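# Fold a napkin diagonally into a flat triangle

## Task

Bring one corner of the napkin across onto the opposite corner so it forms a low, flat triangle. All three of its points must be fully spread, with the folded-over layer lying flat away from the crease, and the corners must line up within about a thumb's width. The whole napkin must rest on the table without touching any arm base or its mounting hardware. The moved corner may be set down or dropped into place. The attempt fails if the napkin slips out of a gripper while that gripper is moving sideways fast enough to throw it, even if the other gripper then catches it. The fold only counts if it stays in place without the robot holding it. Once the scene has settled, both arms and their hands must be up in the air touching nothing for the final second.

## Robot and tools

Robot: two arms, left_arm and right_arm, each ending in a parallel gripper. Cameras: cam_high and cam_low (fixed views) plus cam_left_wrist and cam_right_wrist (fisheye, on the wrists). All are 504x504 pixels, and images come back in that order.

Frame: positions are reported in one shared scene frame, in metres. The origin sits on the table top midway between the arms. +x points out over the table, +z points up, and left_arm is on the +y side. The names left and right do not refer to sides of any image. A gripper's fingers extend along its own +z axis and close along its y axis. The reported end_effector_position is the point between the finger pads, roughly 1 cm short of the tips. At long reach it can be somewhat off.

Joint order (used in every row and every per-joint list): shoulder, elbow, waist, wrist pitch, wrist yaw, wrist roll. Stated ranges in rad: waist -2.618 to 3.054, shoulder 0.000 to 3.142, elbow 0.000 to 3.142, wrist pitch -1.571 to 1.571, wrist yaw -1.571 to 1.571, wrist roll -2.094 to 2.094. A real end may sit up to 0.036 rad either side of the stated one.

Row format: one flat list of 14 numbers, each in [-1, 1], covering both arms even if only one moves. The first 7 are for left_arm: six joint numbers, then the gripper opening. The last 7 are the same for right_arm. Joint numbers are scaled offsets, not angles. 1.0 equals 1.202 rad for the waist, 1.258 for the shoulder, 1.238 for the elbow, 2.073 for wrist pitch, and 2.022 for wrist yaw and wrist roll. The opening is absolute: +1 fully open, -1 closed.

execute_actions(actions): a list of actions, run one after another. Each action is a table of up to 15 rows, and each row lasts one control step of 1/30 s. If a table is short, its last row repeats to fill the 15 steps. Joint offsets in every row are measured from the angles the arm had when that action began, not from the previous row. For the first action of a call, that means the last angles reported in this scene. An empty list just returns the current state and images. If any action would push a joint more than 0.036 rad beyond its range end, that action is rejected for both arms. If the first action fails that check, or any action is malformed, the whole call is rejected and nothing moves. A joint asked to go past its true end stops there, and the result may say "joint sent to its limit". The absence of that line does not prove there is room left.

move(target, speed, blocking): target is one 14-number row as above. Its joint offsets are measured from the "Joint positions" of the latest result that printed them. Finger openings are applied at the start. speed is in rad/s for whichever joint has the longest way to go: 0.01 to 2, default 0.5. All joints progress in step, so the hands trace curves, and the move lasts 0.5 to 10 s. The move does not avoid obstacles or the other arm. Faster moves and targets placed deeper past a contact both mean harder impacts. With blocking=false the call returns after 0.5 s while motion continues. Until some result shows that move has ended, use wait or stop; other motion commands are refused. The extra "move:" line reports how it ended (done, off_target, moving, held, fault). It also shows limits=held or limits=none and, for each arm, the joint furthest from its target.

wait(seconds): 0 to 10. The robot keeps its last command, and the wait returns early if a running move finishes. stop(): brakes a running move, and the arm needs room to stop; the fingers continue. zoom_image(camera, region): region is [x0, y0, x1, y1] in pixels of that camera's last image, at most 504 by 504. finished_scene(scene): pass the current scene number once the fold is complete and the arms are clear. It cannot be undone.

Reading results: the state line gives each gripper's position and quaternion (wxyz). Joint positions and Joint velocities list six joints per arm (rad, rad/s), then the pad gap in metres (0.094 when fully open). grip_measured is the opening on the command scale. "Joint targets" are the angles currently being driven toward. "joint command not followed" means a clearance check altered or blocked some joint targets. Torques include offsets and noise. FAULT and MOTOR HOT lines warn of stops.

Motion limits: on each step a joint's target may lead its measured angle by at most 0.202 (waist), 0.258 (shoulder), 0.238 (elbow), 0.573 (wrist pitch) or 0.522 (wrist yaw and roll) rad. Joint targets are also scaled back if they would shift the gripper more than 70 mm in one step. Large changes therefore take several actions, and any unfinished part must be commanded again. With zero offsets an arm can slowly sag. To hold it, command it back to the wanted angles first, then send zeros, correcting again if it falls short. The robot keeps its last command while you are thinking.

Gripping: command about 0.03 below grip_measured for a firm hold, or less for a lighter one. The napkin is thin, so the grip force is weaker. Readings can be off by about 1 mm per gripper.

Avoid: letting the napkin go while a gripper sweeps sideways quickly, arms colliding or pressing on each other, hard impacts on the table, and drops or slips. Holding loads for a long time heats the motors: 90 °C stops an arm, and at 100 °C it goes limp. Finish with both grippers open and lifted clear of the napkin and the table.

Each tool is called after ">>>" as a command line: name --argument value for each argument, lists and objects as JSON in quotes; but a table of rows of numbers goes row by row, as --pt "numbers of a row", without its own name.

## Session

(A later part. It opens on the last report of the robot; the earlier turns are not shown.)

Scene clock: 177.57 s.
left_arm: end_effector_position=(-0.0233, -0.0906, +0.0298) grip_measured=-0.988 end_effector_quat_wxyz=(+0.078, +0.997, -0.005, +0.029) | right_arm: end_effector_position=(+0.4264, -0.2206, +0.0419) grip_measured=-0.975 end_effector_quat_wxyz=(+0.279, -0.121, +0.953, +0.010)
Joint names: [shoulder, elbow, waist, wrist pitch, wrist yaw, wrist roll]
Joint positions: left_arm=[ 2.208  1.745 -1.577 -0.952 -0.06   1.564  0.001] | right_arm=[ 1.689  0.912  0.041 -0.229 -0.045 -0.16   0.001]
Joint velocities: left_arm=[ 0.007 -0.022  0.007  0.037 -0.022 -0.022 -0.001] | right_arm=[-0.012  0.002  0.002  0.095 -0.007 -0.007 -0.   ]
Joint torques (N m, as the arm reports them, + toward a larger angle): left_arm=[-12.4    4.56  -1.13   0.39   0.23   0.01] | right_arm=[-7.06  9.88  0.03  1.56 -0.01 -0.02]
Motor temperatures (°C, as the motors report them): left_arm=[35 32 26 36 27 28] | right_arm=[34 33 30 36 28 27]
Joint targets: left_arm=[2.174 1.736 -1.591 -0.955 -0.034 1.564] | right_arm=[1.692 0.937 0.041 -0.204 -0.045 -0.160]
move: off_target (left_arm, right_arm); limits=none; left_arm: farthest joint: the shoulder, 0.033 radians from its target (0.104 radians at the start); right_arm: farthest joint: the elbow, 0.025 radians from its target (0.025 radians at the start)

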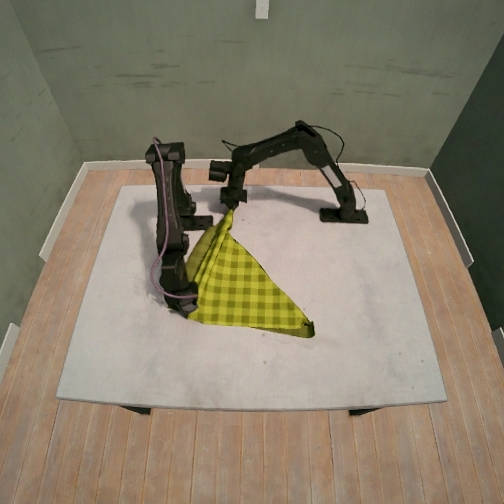

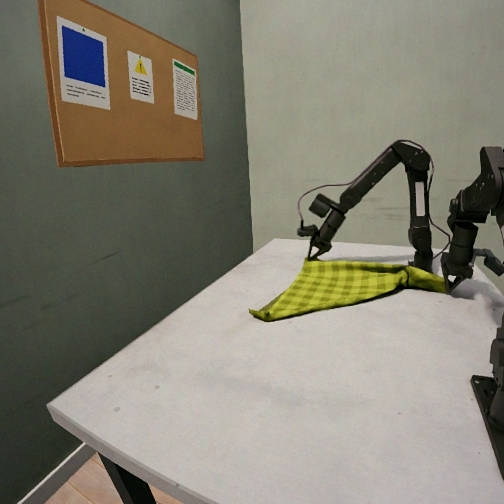

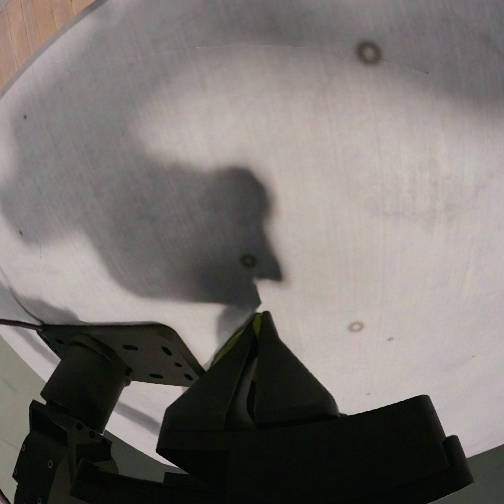

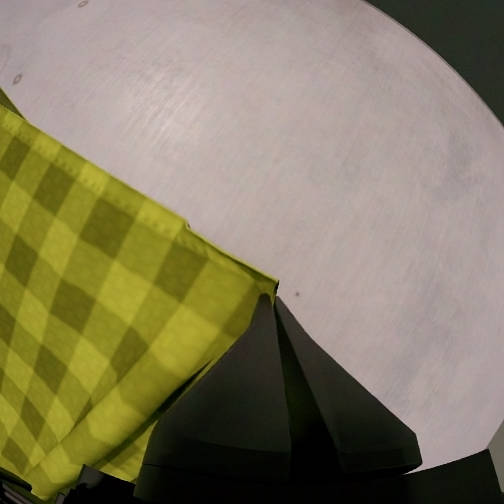

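>>> move --target '[-0.02,0,0,0,0,0,-1,0.002,0.02,0,0.012,0,0,0.3]'

>>> move --target '[-0.135,-0.175,0.06,0.003,0,0,-1,-0.35,0.0,-0.1,-0.15,0,0,0.3]' --speed 0.2

>>> zoom_image --camera "cam_high" --region '[120, 160, 400, 420]'

Scene clock: 183.40 s.
left_arm: end_effector_position=(-0.0223, -0.0906, +0.0299) grip_measured=-0.988 end_effector_quat_wxyz=(+0.078, +0.996, -0.005, +0.031) | right_arm: end_effector_position=(+0.4262, -0.2206, +0.0417) grip_measured=+0.298 end_effector_quat_wxyz=(+0.279, -0.121, +0.953, +0.010)
Joint names: [shoulder, elbow, waist, wrist pitch, wrist yaw, wrist roll]
Joint positions: left_arm=[ 2.208  1.745 -1.577 -0.952 -0.065  1.564  0.001] | right_arm=[ 1.689  0.912  0.041 -0.23  -0.045 -0.16   0.061]
Joint velocities: left_arm=[-0.007 -0.007 -0.002  0.022 -0.007  0.037  0.001] | right_arm=[-0.037 -0.017 -0.007 -0.022  0.037 -0.081  0.   ]
Joint torques (N m, as the arm reports them, + toward a larger angle): left_arm=[-11.85   5.27   0.     0.4    0.01  -0.01] | right_arm=[-7.07  9.88  0.03  1.57 -0.01 -0.02]
Motor temperatures (°C, as the motors report them): left_arm=[36 32 26 36 27 28] | right_arm=[34 33 30 36 28 27]
Joint targets: left_arm=[2.183 1.745 -1.577 -0.952 -0.060 1.564] | right_arm=[1.692 0.937 0.041 -0.204 -0.045 -0.160]
move: off_target (left_arm, right_arm); limits=none; left_arm: farthest joint: the shoulder, 0.025 radians from its target (0.025 radians at the start); right_arm: farthest joint: the wrist pitch, 0.026 radians from its target (0.025 radians at the start)

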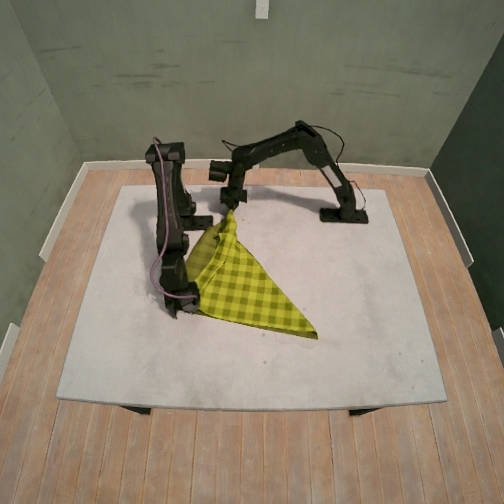

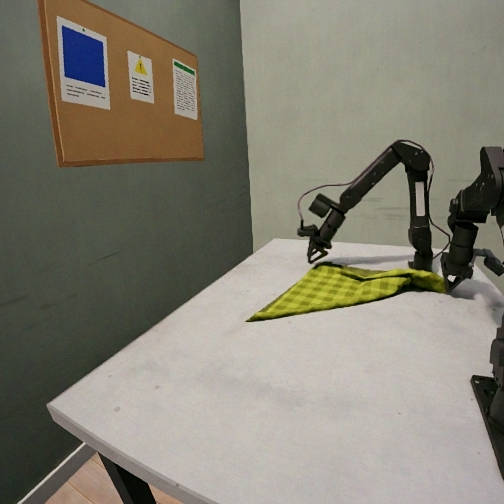

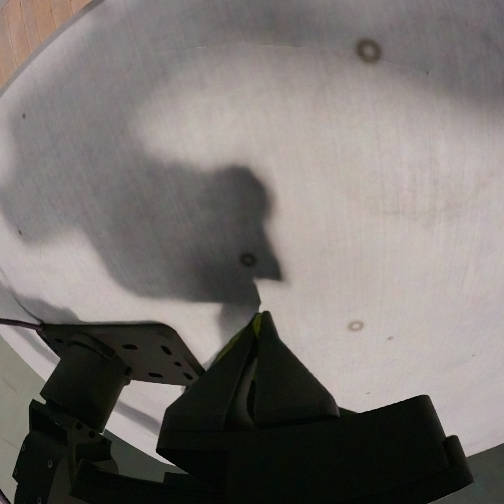

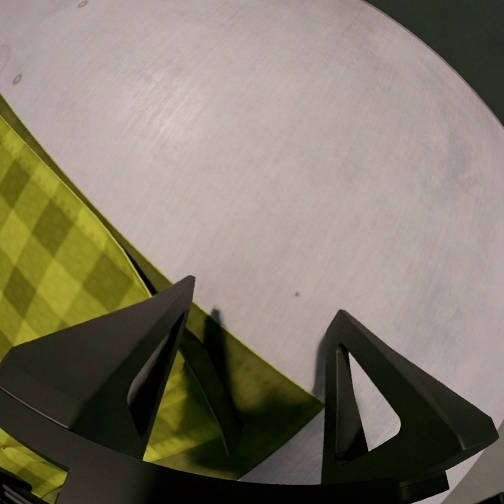

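Scene clock: 186.20 s.
left_arm: end_effector_position=(+0.0058, -0.0377, +0.0297) grip_measured=-0.988 end_effector_quat_wxyz=(+0.043, +0.998, +0.026, +0.036) | right_arm: end_effector_position=(+0.3764, -0.2636, +0.1457) grip_measured=+0.298 end_effector_quat_wxyz=(+0.331, -0.068, +0.941, -0.010)
Joint names: [shoulder, elbow, waist, wrist pitch, wrist yaw, wrist roll]
Joint positions: left_arm=[ 2.071  1.535 -1.513 -0.947 -0.07   1.564  0.001] | right_arm=[ 1.277  0.912 -0.071 -0.533 -0.045 -0.16   0.061]
Joint velocities: left_arm=[ 0.007 -0.007  0.007  0.037 -0.022 -0.007  0.001] | right_arm=[-0.002 -0.002 -0.002 -0.081  0.051 -0.022 -0.001]
Joint torques (N m, as the arm reports them, + toward a larger angle): left_arm=[-11.31   4.54   0.65   0.34   0.03   0.  ] | right_arm=[-6.36  8.65 -0.77  1.37 -0.01 -0.02]
Motor temperatures (°C, as the motors report them): left_arm=[36 31 26 35 27 28] | right_arm=[35 33 30 36 28 27]
Joint targets: left_arm=[2.038 1.528 -1.505 -0.946 -0.065 1.564] | right_arm=[1.249 0.912 -0.079 -0.541 -0.045 -0.160]
move: off_target (left_arm, right_arm); limits=none; left_arm: farthest joint: the shoulder, 0.033 radians from its target (0.170 radians at the start); right_arm: farthest joint: the shoulder, 0.028 radians from its target (0.441 radians at the start)

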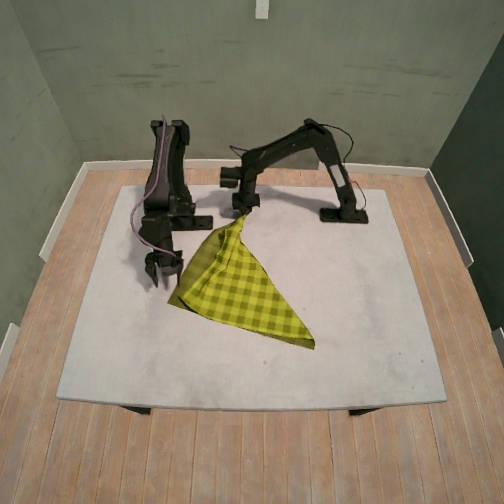

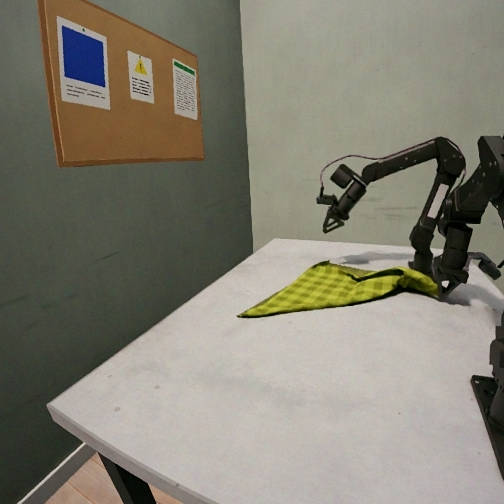

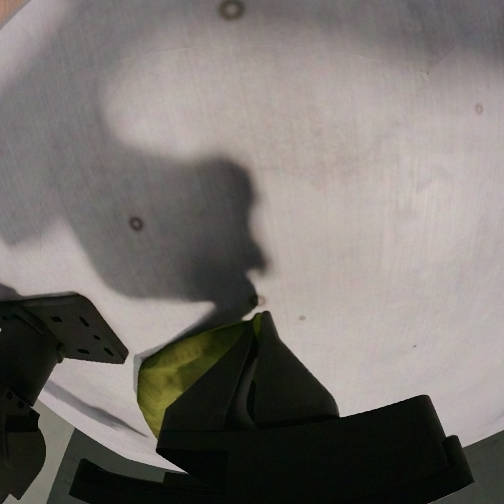

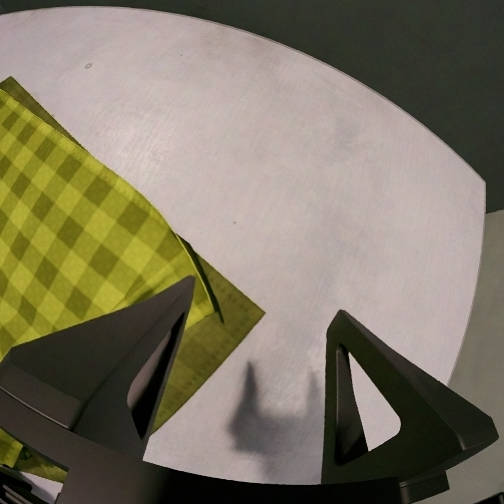

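Region (120, 160, 400, 420) of cam_high's 504x504 image, scaled by 1.800, with more detail than that image has; it fills the top 468 rows of this view, and the rest is white.

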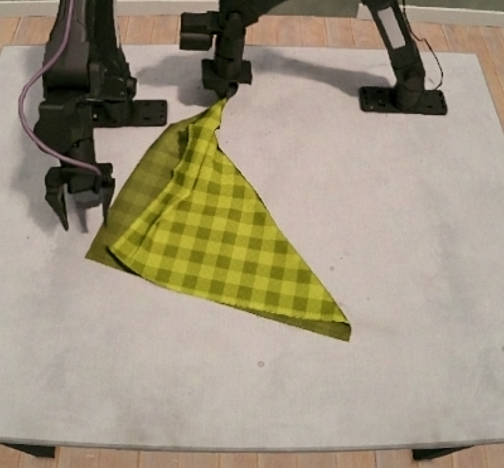

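>>> move --target '[-0.02,0,0,0,0,0,-1,0.623,0.41,0.618,0.163,0.02,0.083,0.3]' --speed 0.5

Scene clock: 192.10 s.
left_arm: end_effector_position=(+0.0062, -0.0377, +0.0297) grip_measured=-0.988 end_effector_quat_wxyz=(+0.043, +0.998, +0.026, +0.037) | right_arm: end_effector_position=(+0.4228, +0.0860, +0.0443) grip_measured=+0.298 end_effector_quat_wxyz=(+0.301, -0.334, +0.886, +0.118)
Joint names: [shoulder, elbow, waist, wrist pitch, wrist yaw, wrist roll]
Joint positions: left_arm=[ 2.071  1.535 -1.513 -0.947 -0.072  1.564  0.001] | right_arm=[ 2.072  1.384  0.677 -0.225 -0.011 -0.002  0.061]
Joint velocities: left_arm=[ 0.002 -0.002 -0.012  0.037  0.066  0.007 -0.   ] | right_arm=[-0.017  0.002  0.002 -0.022 -0.007 -0.037 -0.   ]
Joint torques (N m, as the arm reports them, + toward a larger angle): left_arm=[-10.74   5.04   0.01   0.32   0.     0.  ] | right_arm=[-11.77  11.19  -0.53   1.76   0.07   0.09]
Motor temperatures (°C, as the motors report them): left_arm=[37 31 26 35 27 28] | right_arm=[35 34 30 36 28 27]
Joint targets: left_arm=[2.046 1.535 -1.513 -0.947 -0.070 1.564] | right_arm=[2.061 1.420 0.672 -0.195 -0.005 0.008]
move: off_target (left_arm, right_arm); limits=none; left_arm: farthest joint: the shoulder, 0.025 radians from its target (0.025 radians at the start); right_arm: farthest joint: the elbow, 0.035 radians from its target (0.508 radians at the start)

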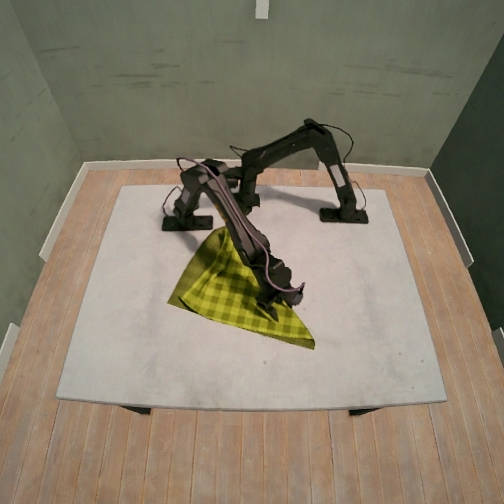

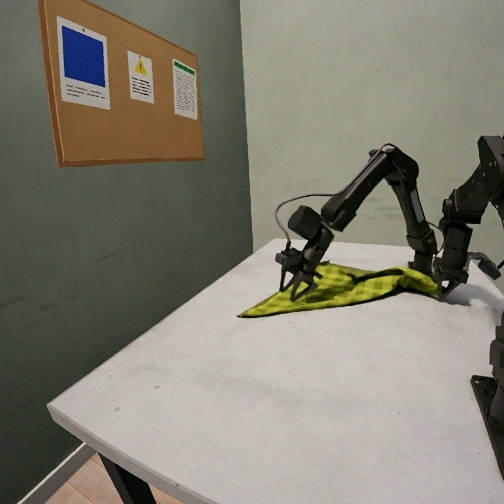

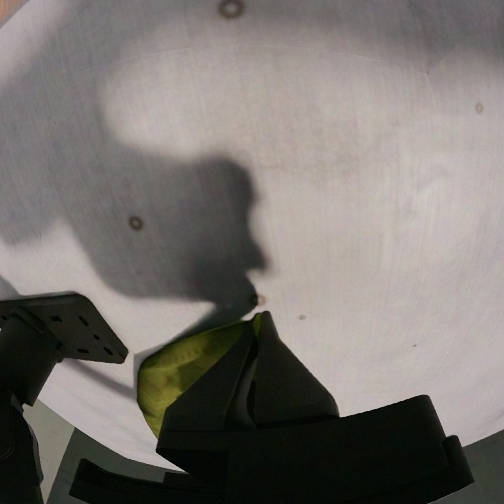

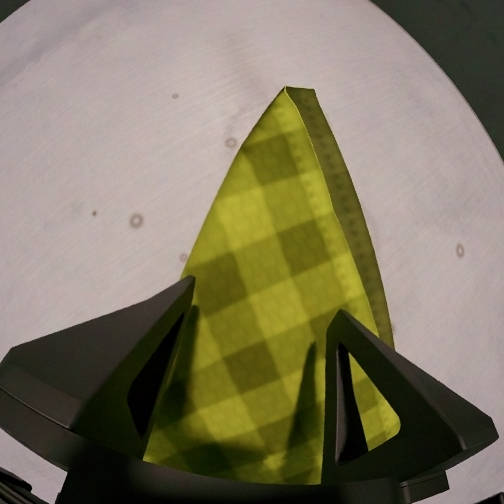

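>>> move --target '[-0.02,0,0,0,0,0,-1,0.06,0.02,0,0.012,0,0,-0.3]' --speed 0.08

Scene clock: 194.10 s.
left_arm: end_effector_position=(+0.0067, -0.0376, +0.0297) grip_measured=-0.988 end_effector_quat_wxyz=(+0.043, +0.998, +0.026, +0.038) | right_arm: end_effector_position=(+0.4212, +0.0845, +0.0176) grip_measured=-0.298 end_effector_quat_wxyz=(+0.282, -0.336, +0.892, +0.110)
Joint names: [shoulder, elbow, waist, wrist pitch, wrist yaw, wrist roll]
Joint positions: left_arm=[ 2.071  1.535 -1.513 -0.947 -0.075  1.564  0.001] | right_arm=[ 2.129  1.384  0.677 -0.211 -0.01  -0.002  0.033]
Joint velocities: left_arm=[ 0.012 -0.007  0.012 -0.037 -0.051  0.022 -0.001] | right_arm=[-0.017 -0.017 -0.002  0.051 -0.007  0.022 -0.001]
Joint torques (N m, as the arm reports them, + toward a larger angle): left_arm=[-10.75   5.18  -0.05   0.28   0.     0.01] | right_arm=[-9.81 10.05  0.03  1.48  0.01 -0.02]
Motor temperatures (°C, as the motors report them): left_arm=[37 31 26 35 27 28] | right_arm=[35 34 30 36 28 27]
Joint targets: left_arm=[2.046 1.535 -1.513 -0.947 -0.072 1.564] | right_arm=[2.148 1.409 0.677 -0.201 -0.011 -0.002]
move: off_target (left_arm, right_arm); limits=none; left_arm: farthest joint: the shoulder, 0.025 radians from its target (0.025 radians at the start); right_arm: farthest joint: the elbow, 0.025 radians from its target (0.025 radians at the start)

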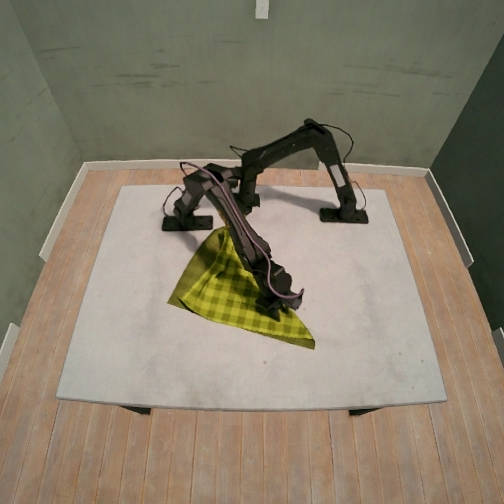

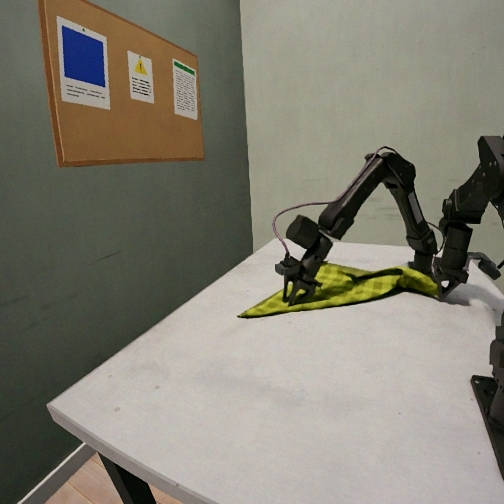

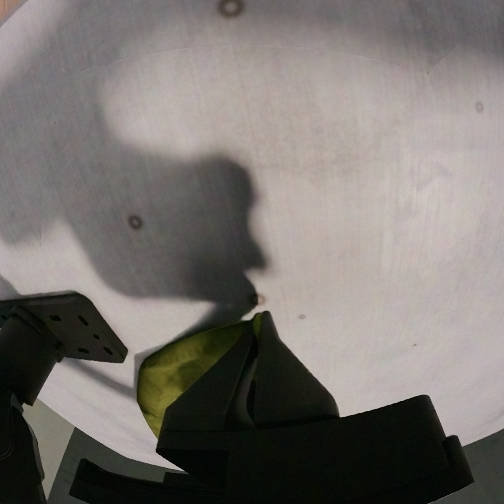

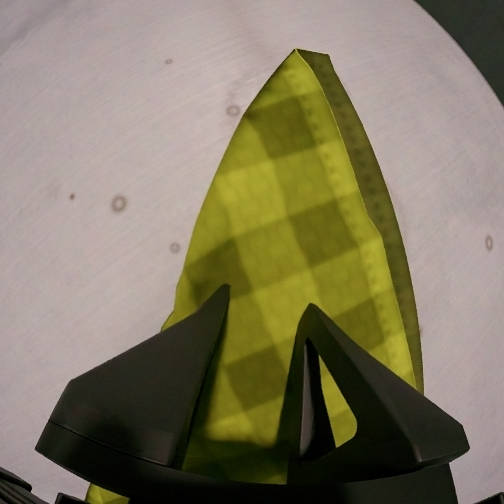

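>>> move --target '[-0.02,0,0,0,0,0,-1,0.165,0.284,0.008,-0.065,0,0,-0.3]' --speed 0.12

>>> zoom_image --camera "cam_high" --region '[120, 160, 400, 420]'

Scene clock: 198.73 s.
left_arm: end_effector_position=(+0.0082, -0.0376, +0.0299) grip_measured=-0.988 end_effector_quat_wxyz=(+0.043, +0.998, +0.027, +0.042) | right_arm: end_effector_position=(+0.4646, +0.1222, +0.0192) grip_measured=-0.298 end_effector_quat_wxyz=(+0.288, -0.335, +0.890, +0.113)
Joint names: [shoulder, elbow, waist, wrist pitch, wrist yaw, wrist roll]
Joint positions: left_arm=[ 2.071  1.535 -1.513 -0.947 -0.083  1.564  0.001] | right_arm=[ 2.321  1.71   0.677 -0.329 -0.01  -0.002  0.033]
Joint velocities: left_arm=[ 0.007 -0.007  0.002 -0.051  0.007  0.007 -0.001] | right_arm=[ 0.002  0.002 -0.007  0.007 -0.081  0.037 -0.   ]
Joint torques (N m, as the arm reports them, + toward a larger angle): left_arm=[-10.72   5.02  -0.04   0.32   0.05   0.  ] | right_arm=[-11.81  10.52   0.97   1.19   0.01  -0.02]
Motor temperatures (°C, as the motors report them): left_arm=[37 31 26 35 27 28] | right_arm=[36 34 30 36 28 27]
Joint targets: left_arm=[2.046 1.535 -1.513 -0.947 -0.074 1.564] | right_arm=[2.336 1.736 0.687 -0.346 -0.010 -0.002]
move: off_target (left_arm, right_arm); limits=none; left_arm: farthest joint: the shoulder, 0.025 radians from its target (0.025 radians at the start); right_arm: farthest joint: the elbow, 0.026 radians from its target (0.351 radians at the start)

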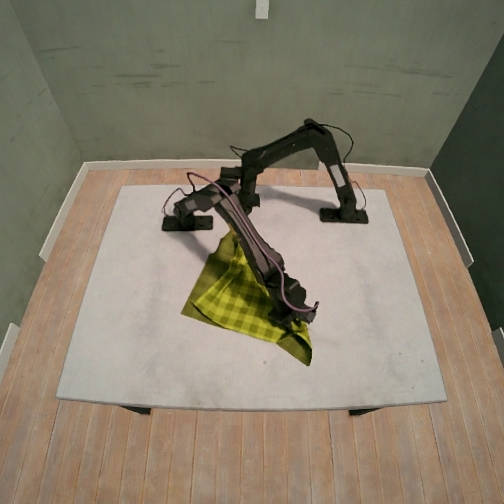

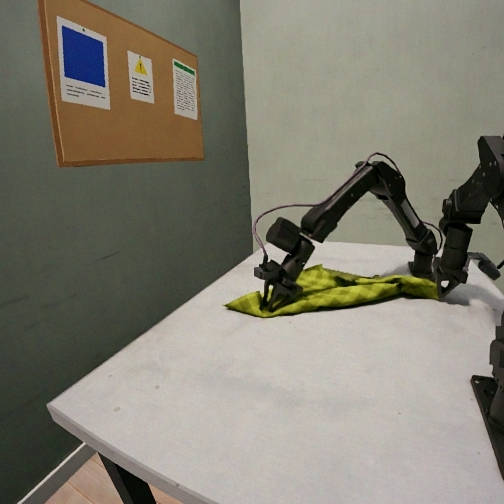

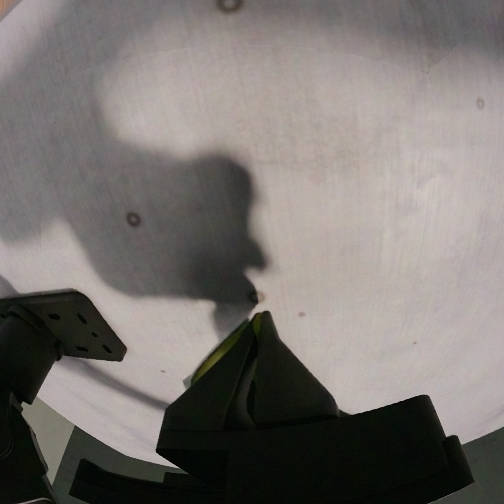

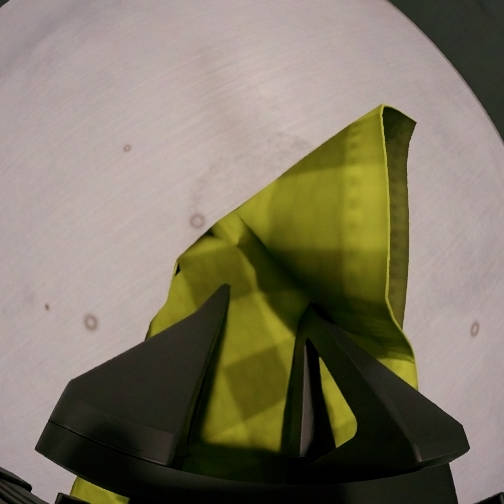

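Region (120, 160, 400, 420) of cam_high's 504x504 image, scaled by 1.800, with more detail than that image has; it fills the top 468 rows of this view, and the rest is white.

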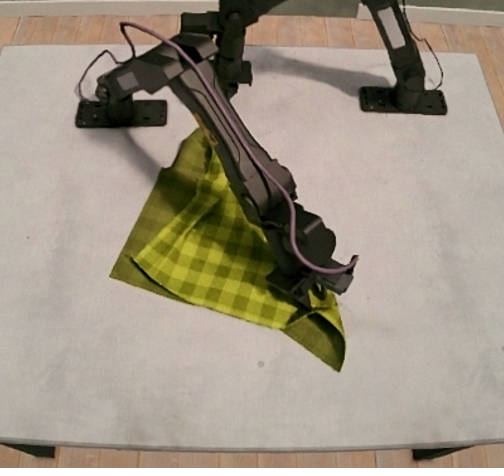

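>>> move --target '[-0.02,0,0,0,0,0,-1,-0.1,0.025,0,0.01,0,0,-0.3]' --speed 0.2

>>> zoom_image --camera "cam_high" --region '[120, 160, 400, 420]'

Scene clock: 203.30 s.
left_arm: end_effector_position=(+0.0094, -0.0375, +0.0300) grip_measured=-0.988 end_effector_quat_wxyz=(+0.043, +0.998, +0.027, +0.045) | right_arm: end_effector_position=(+0.4699, +0.1269, +0.0732) grip_measured=-0.298 end_effector_quat_wxyz=(+0.331, -0.330, +0.875, +0.129)
Joint names: [shoulder, elbow, waist, wrist pitch, wrist yaw, wrist roll]
Joint positions: left_arm=[ 2.071  1.535 -1.513 -0.947 -0.089  1.564  0.001] | right_arm=[ 2.226  1.71   0.677 -0.328 -0.01  -0.002  0.033]
Joint velocities: left_arm=[-0.002 -0.002 -0.007 -0.081  0.007 -0.037 -0.001] | right_arm=[ 0.002  0.007  0.002 -0.037  0.037 -0.007  0.001]
Joint torques (N m, as the arm reports them, + toward a larger angle): left_arm=[-10.75   5.03   0.01   0.32   0.01   0.01] | right_arm=[-14.76  11.29   0.02   1.73   0.01  -0.02]
Motor temperatures (°C, as the motors report them): left_arm=[37 31 26 35 27 28] | right_arm=[37 34 30 36 28 27]
Joint targets: left_arm=[2.046 1.535 -1.513 -0.947 -0.083 1.564] | right_arm=[2.196 1.741 0.677 -0.308 -0.010 -0.002]
move: off_target (left_arm, right_arm); limits=none; left_arm: farthest joint: the shoulder, 0.025 radians from its target (0.025 radians at the start); right_arm: farthest joint: the shoulder, 0.031 radians from its target (0.126 radians at the start)

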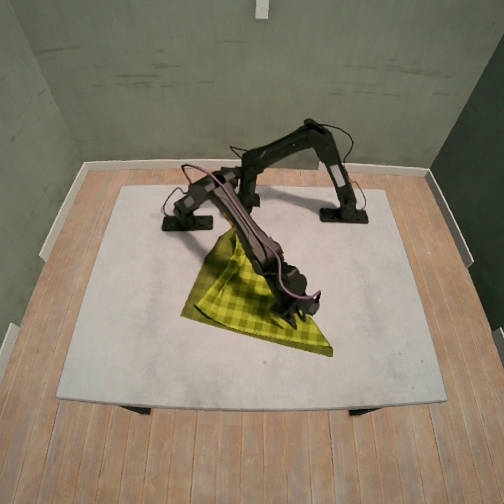

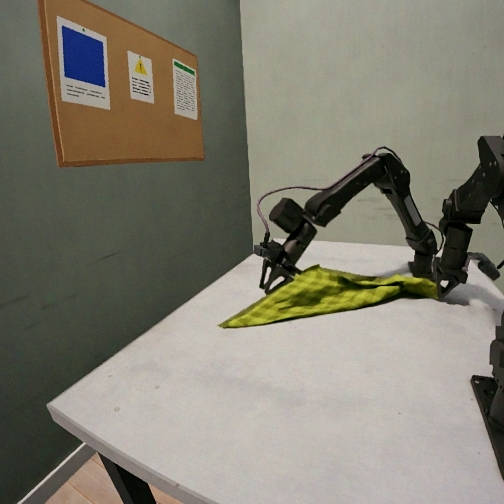

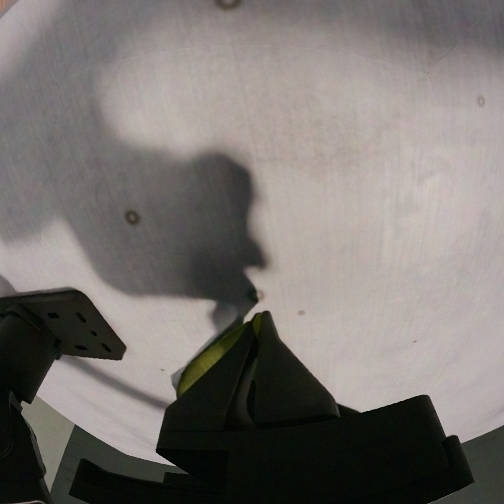

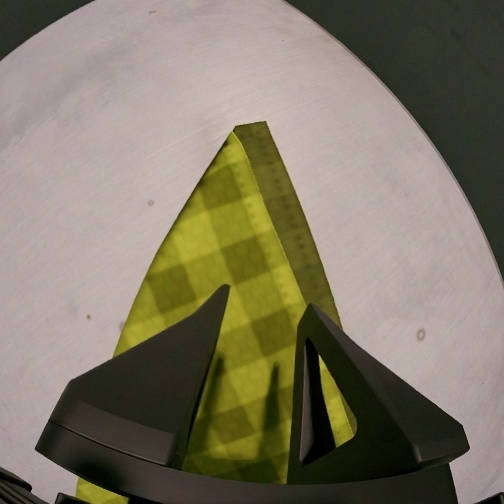

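Region (120, 160, 400, 420) of cam_high's 504x504 image, scaled by 1.800, with more detail than that image has; it fills the top 468 rows of this view, and the rest is white.

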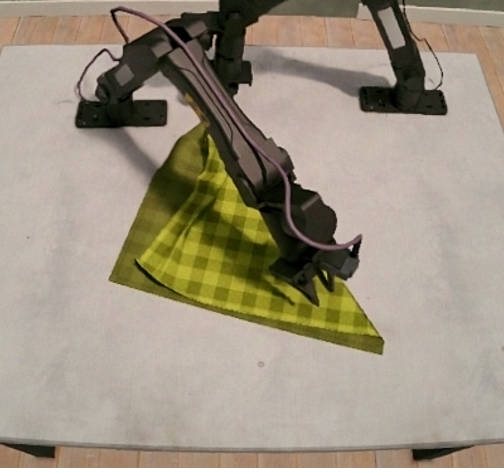

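>>> move --target '[-0.02,0,0,0,0,0,-1,0.09,0.02,0.02,0.0,0,0,-0.3]' --speed 0.12

>>> move --target '[-0.02,0,-0.09,0,0.01,0,-1,0.21,0.383,0.05,-0.107,0,0,-0.3]' --speed 0.15

>>> zoom_image --camera "cam_high" --region '[120, 160, 400, 420]'

Scene clock: 207.13 s.
left_arm: end_effector_position=(+0.0100, -0.0375, +0.0300) grip_measured=-0.988 end_effector_quat_wxyz=(+0.043, +0.998, +0.027, +0.047) | right_arm: end_effector_position=(+0.4602, +0.1284, +0.0191) grip_measured=-0.298 end_effector_quat_wxyz=(+0.289, -0.341, +0.887, +0.115)
Joint names: [shoulder, elbow, waist, wrist pitch, wrist yaw, wrist roll]
Joint positions: left_arm=[ 2.071  1.535 -1.513 -0.947 -0.093  1.564  0.001] | right_arm=[ 2.323  1.71   0.691 -0.324 -0.009 -0.002  0.033]
Joint velocities: left_arm=[-0.007 -0.002  0.002 -0.037 -0.022 -0.022 -0.   ] | right_arm=[ 0.002 -0.017  0.007 -0.022 -0.037  0.022 -0.   ]
Joint torques (N m, as the arm reports them, + toward a larger angle): left_arm=[-10.7    5.14   0.03   0.33  -0.01   0.03] | right_arm=[-11.69  10.35   1.05   1.35  -0.01  -0.02]
Motor temperatures (°C, as the motors report them): left_arm=[37 31 26 35 27 28] | right_arm=[39 34 30 36 28 27]
Joint targets: left_arm=[2.046 1.535 -1.513 -0.947 -0.089 1.564] | right_arm=[2.339 1.734 0.701 -0.329 -0.011 -0.002]
move: off_target (left_arm, right_arm); limits=none; left_arm: farthest joint: the shoulder, 0.025 radians from its target (0.025 radians at the start); right_arm: farthest joint: the elbow, 0.025 radians from its target (0.025 radians at the start)

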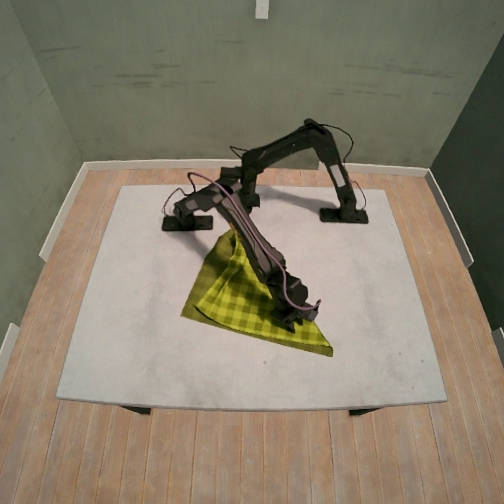

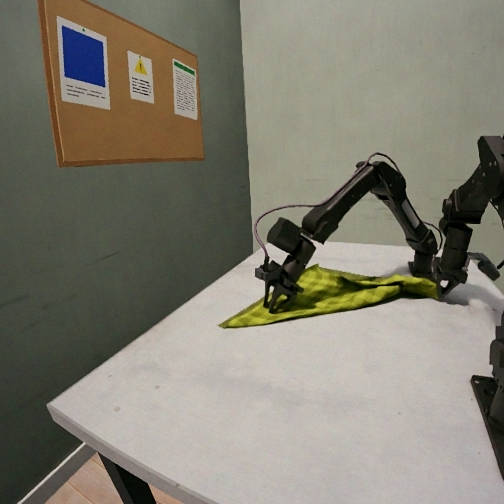

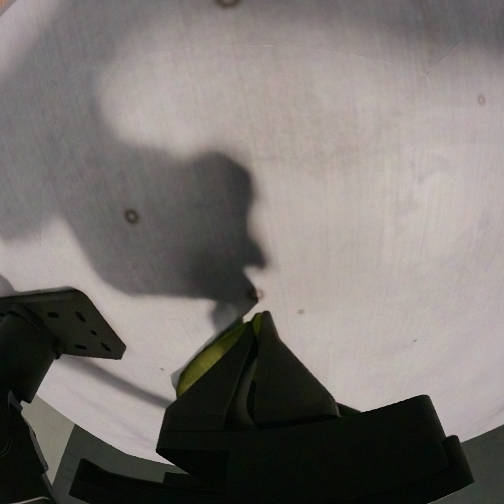

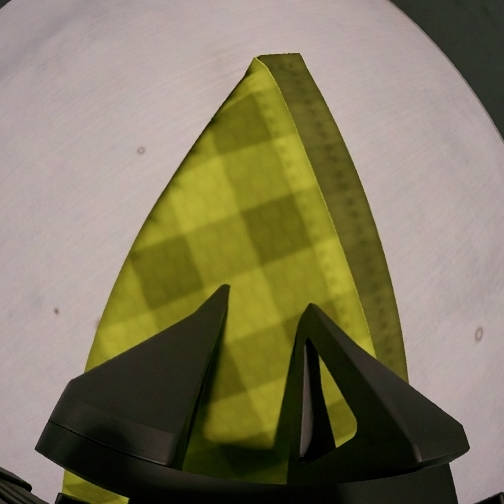

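Scene clock: 210.60 s.
left_arm: end_effector_position=(-0.0281, -0.0390, +0.0301) grip_measured=-0.988 end_effector_quat_wxyz=(+0.045, +0.998, -0.021, +0.048) | right_arm: end_effector_position=(+0.4805, +0.1883, +0.0203) grip_measured=-0.298 end_effector_quat_wxyz=(+0.288, -0.362, +0.878, +0.122)
Joint names: [shoulder, elbow, waist, wrist pitch, wrist yaw, wrist roll]
Joint positions: left_arm=[ 2.071  1.535 -1.608 -0.947 -0.098  1.564  0.001] | right_arm=[ 2.567  2.16   0.74  -0.527 -0.008 -0.002  0.033]
Joint velocities: left_arm=[-0.007 -0.007  0.017  0.022  0.066 -0.066 -0.001] | right_arm=[ 0.002  0.017  0.002 -0.051 -0.095  0.022  0.001]
Joint torques (N m, as the arm reports them, + toward a larger angle): left_arm=[-10.73   5.07  -1.16   0.32   0.19   0.01] | right_arm=[-13.19  10.58   1.09   1.18   0.    -0.02]
Motor temperatures (°C, as the motors report them): left_arm=[37 31 26 35 27 28] | right_arm=[39 34 30 36 28 27]
Joint targets: left_arm=[2.046 1.535 -1.621 -0.947 -0.073 1.564] | right_arm=[2.587 2.184 0.751 -0.546 -0.009 -0.002]
move: off_target (left_arm, right_arm); limits=none; left_arm: farthest joint: the shoulder, 0.025 radians from its target (0.025 radians at the start); right_arm: farthest joint: the elbow, 0.024 radians from its target (0.475 radians at the start)

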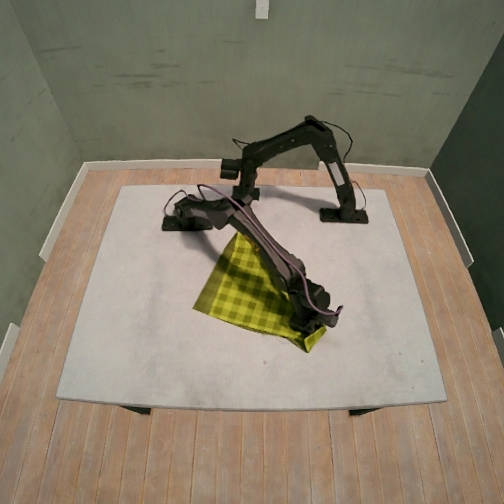

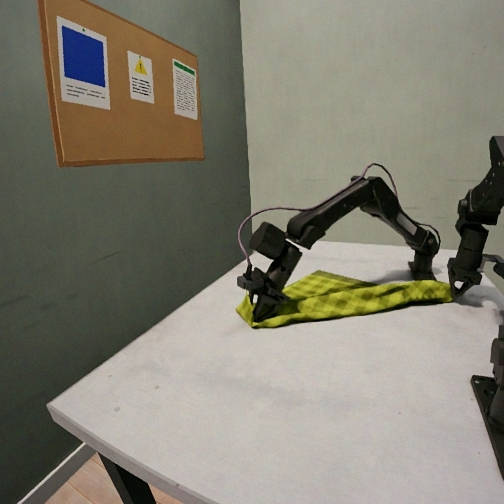

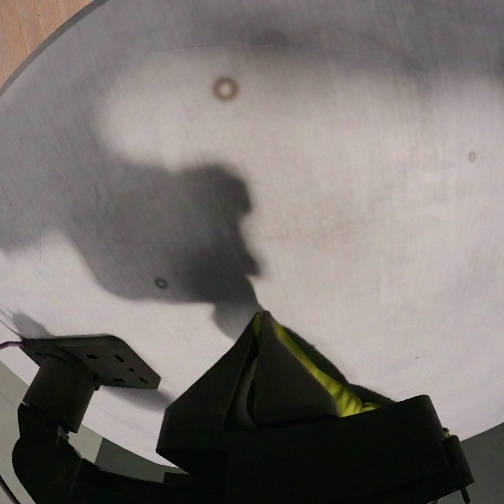

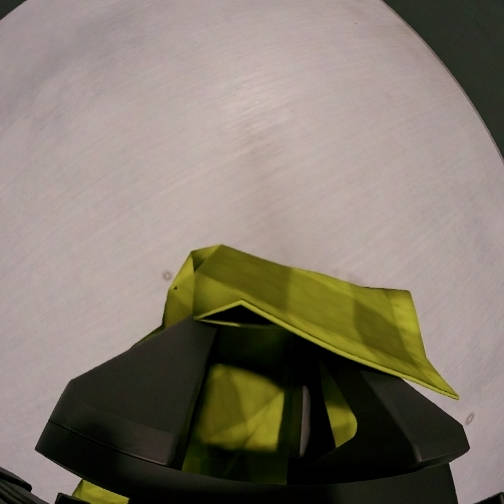

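Region (120, 160, 400, 420) of cam_high's 504x504 image, scaled by 1.800, with more detail than that image has; it fills the top 468 rows of this view, and the rest is white.

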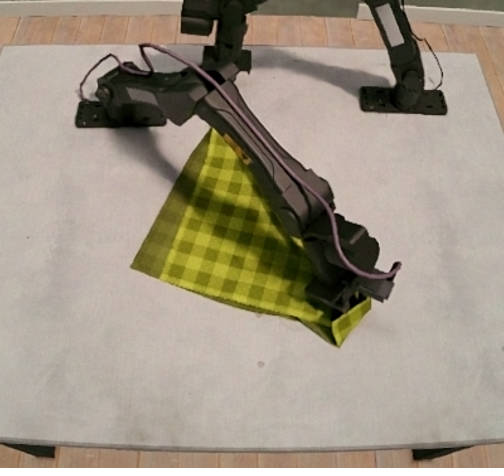

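>>> move --target '[-0.02,0,0,0,0.005,0,-1,-0.15,0.025,0,0.01,0,0,-0.3]' --speed 0.15

>>> move --target '[-0.02,0,0,0,0.005,0,-1,-0.6,-0.55,-0.75,0.01,0,0,-0.3]' --speed 0.6

>>> zoom_image --camera "cam_high" --region '[120, 160, 400, 420]'

Scene clock: 213.40 s.
left_arm: end_effector_position=(-0.0272, -0.0390, +0.0302) grip_measured=-0.988 end_effector_quat_wxyz=(+0.045, +0.998, -0.021, +0.050) | right_arm: end_effector_position=(+0.4861, +0.1937, +0.1156) grip_measured=-0.298 end_effector_quat_wxyz=(+0.355, -0.352, +0.853, +0.149)
Joint names: [shoulder, elbow, waist, wrist pitch, wrist yaw, wrist roll]
Joint positions: left_arm=[ 2.071  1.535 -1.608 -0.947 -0.103  1.564  0.001] | right_arm=[ 2.415  2.16   0.74  -0.527 -0.007 -0.002  0.033]
Joint velocities: left_arm=[-0.002 -0.012 -0.007  0.037 -0.037  0.022 -0.001] | right_arm=[-0.012  0.017 -0.012  0.066  0.022 -0.051 -0.   ]
Joint torques (N m, as the arm reports them, + toward a larger angle): left_arm=[-10.76   5.11   0.01   0.31   0.11  -0.01] | right_arm=[-16.73  11.53   0.03   1.81   0.01  -0.02]
Motor temperatures (°C, as the motors report them): left_arm=[37 31 26 35 27 28] | right_arm=[40 34 30 36 28 27]
Joint targets: left_arm=[2.046 1.535 -1.608 -0.947 -0.088 1.564] | right_arm=[2.379 2.191 0.740 -0.506 -0.008 -0.002]
move: off_target (left_arm, right_arm); limits=none; left_arm: farthest joint: the shoulder, 0.025 radians from its target (0.025 radians at the start); right_arm: farthest joint: the shoulder, 0.036 radians from its target (0.189 radians at the start)

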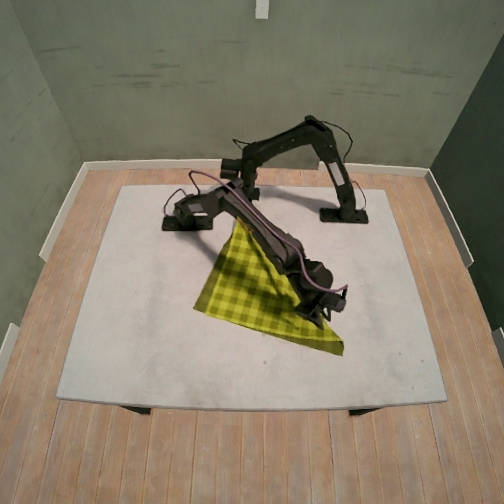

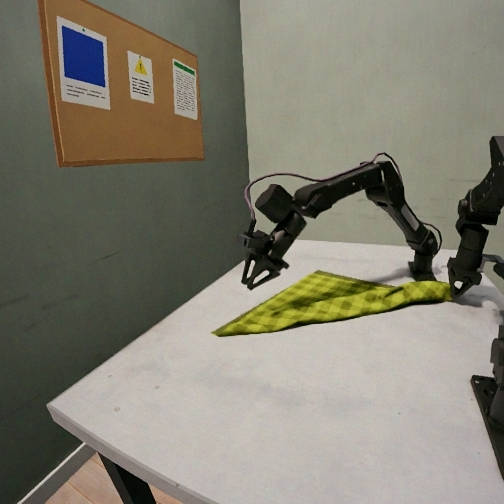

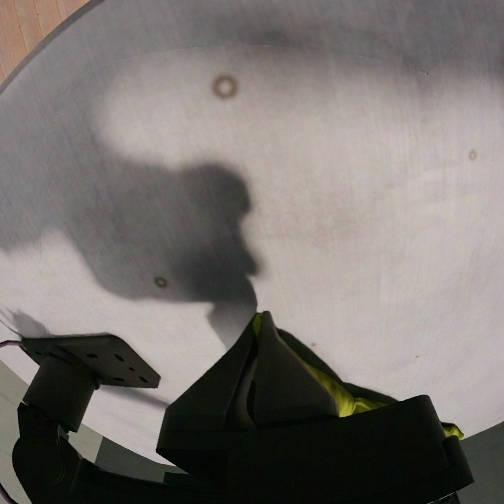

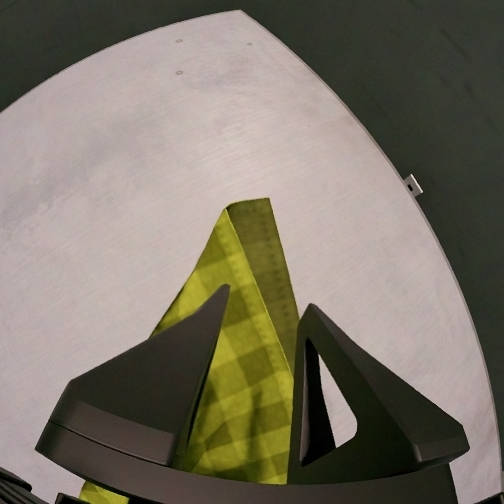

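Scene clock: 215.33 s.
left_arm: end_effector_position=(-0.0268, -0.0391, +0.0302) grip_measured=-0.988 end_effector_quat_wxyz=(+0.045, +0.997, -0.021, +0.051) | right_arm: end_effector_position=(+0.5123, -0.3224, +0.2250) grip_measured=-0.298 end_effector_quat_wxyz=(+0.408, +0.057, +0.911, -0.025)
Joint names: [shoulder, elbow, waist, wrist pitch, wrist yaw, wrist roll]
Joint positions: left_arm=[ 2.071  1.535 -1.608 -0.947 -0.105  1.564  0.001] | right_arm=[ 1.688  1.486 -0.167 -0.526 -0.002 -0.002  0.033]
Joint velocities: left_arm=[ 0.022  0.017  0.002  0.022 -0.022  0.051 -0.   ] | right_arm=[-0.007 -0.017  0.002 -0.051 -0.066  0.007  0.   ]
Joint torques (N m, as the arm reports them, + toward a larger angle): left_arm=[-10.88   5.12  -0.06   0.31   0.08   0.  ] | right_arm=[-10.29   8.24   0.49   1.89  -0.03  -0.02]
Motor temperatures (°C, as the motors report them): left_arm=[37 31 26 35 27 28] | right_arm=[41 34 30 36 28 27]
Joint targets: left_arm=[2.046 1.535 -1.608 -0.947 -0.093 1.564] | right_arm=[1.660 1.480 -0.162 -0.506 -0.007 -0.002]
move: off_target (left_arm, right_arm); limits=none; left_arm: farthest joint: the shoulder, 0.025 radians from its target (0.025 radians at the start); right_arm: farthest joint: the shoulder, 0.028 radians from its target (0.754 radians at the start)

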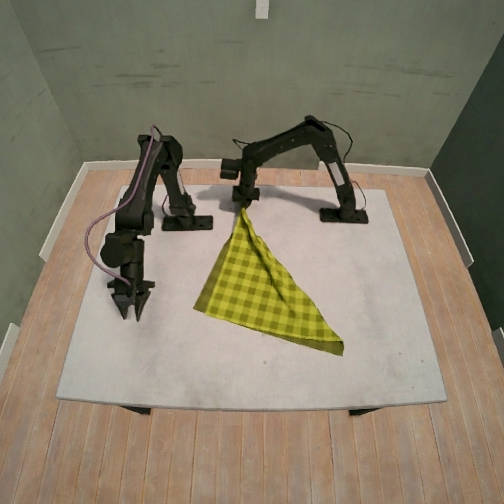

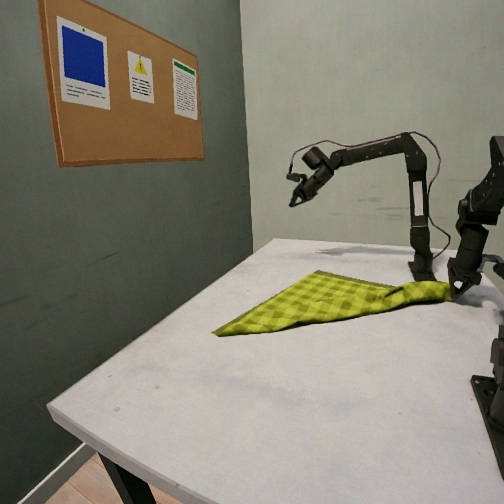

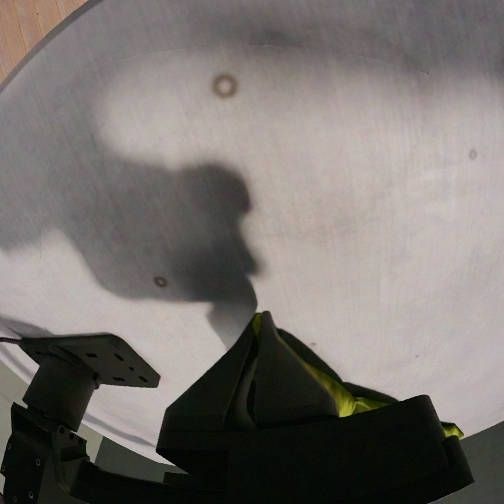

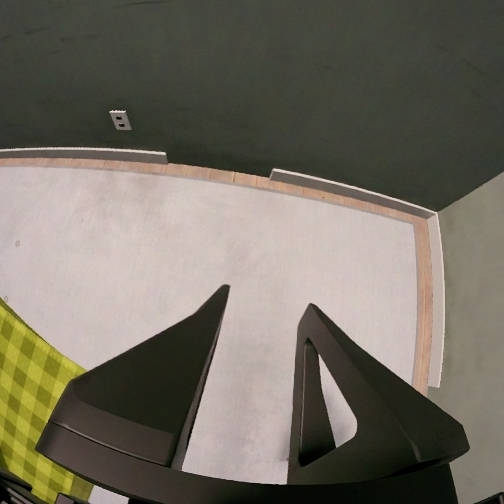

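Region (120, 160, 400, 420) of cam_high's 504x504 image, scaled by 1.800, with more detail than that image has; it fills the top 468 rows of this view, and the rest is white.

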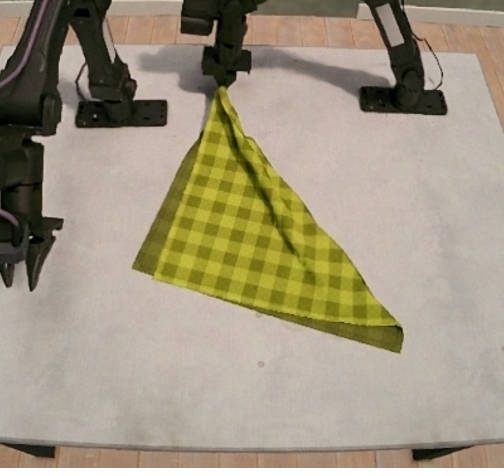

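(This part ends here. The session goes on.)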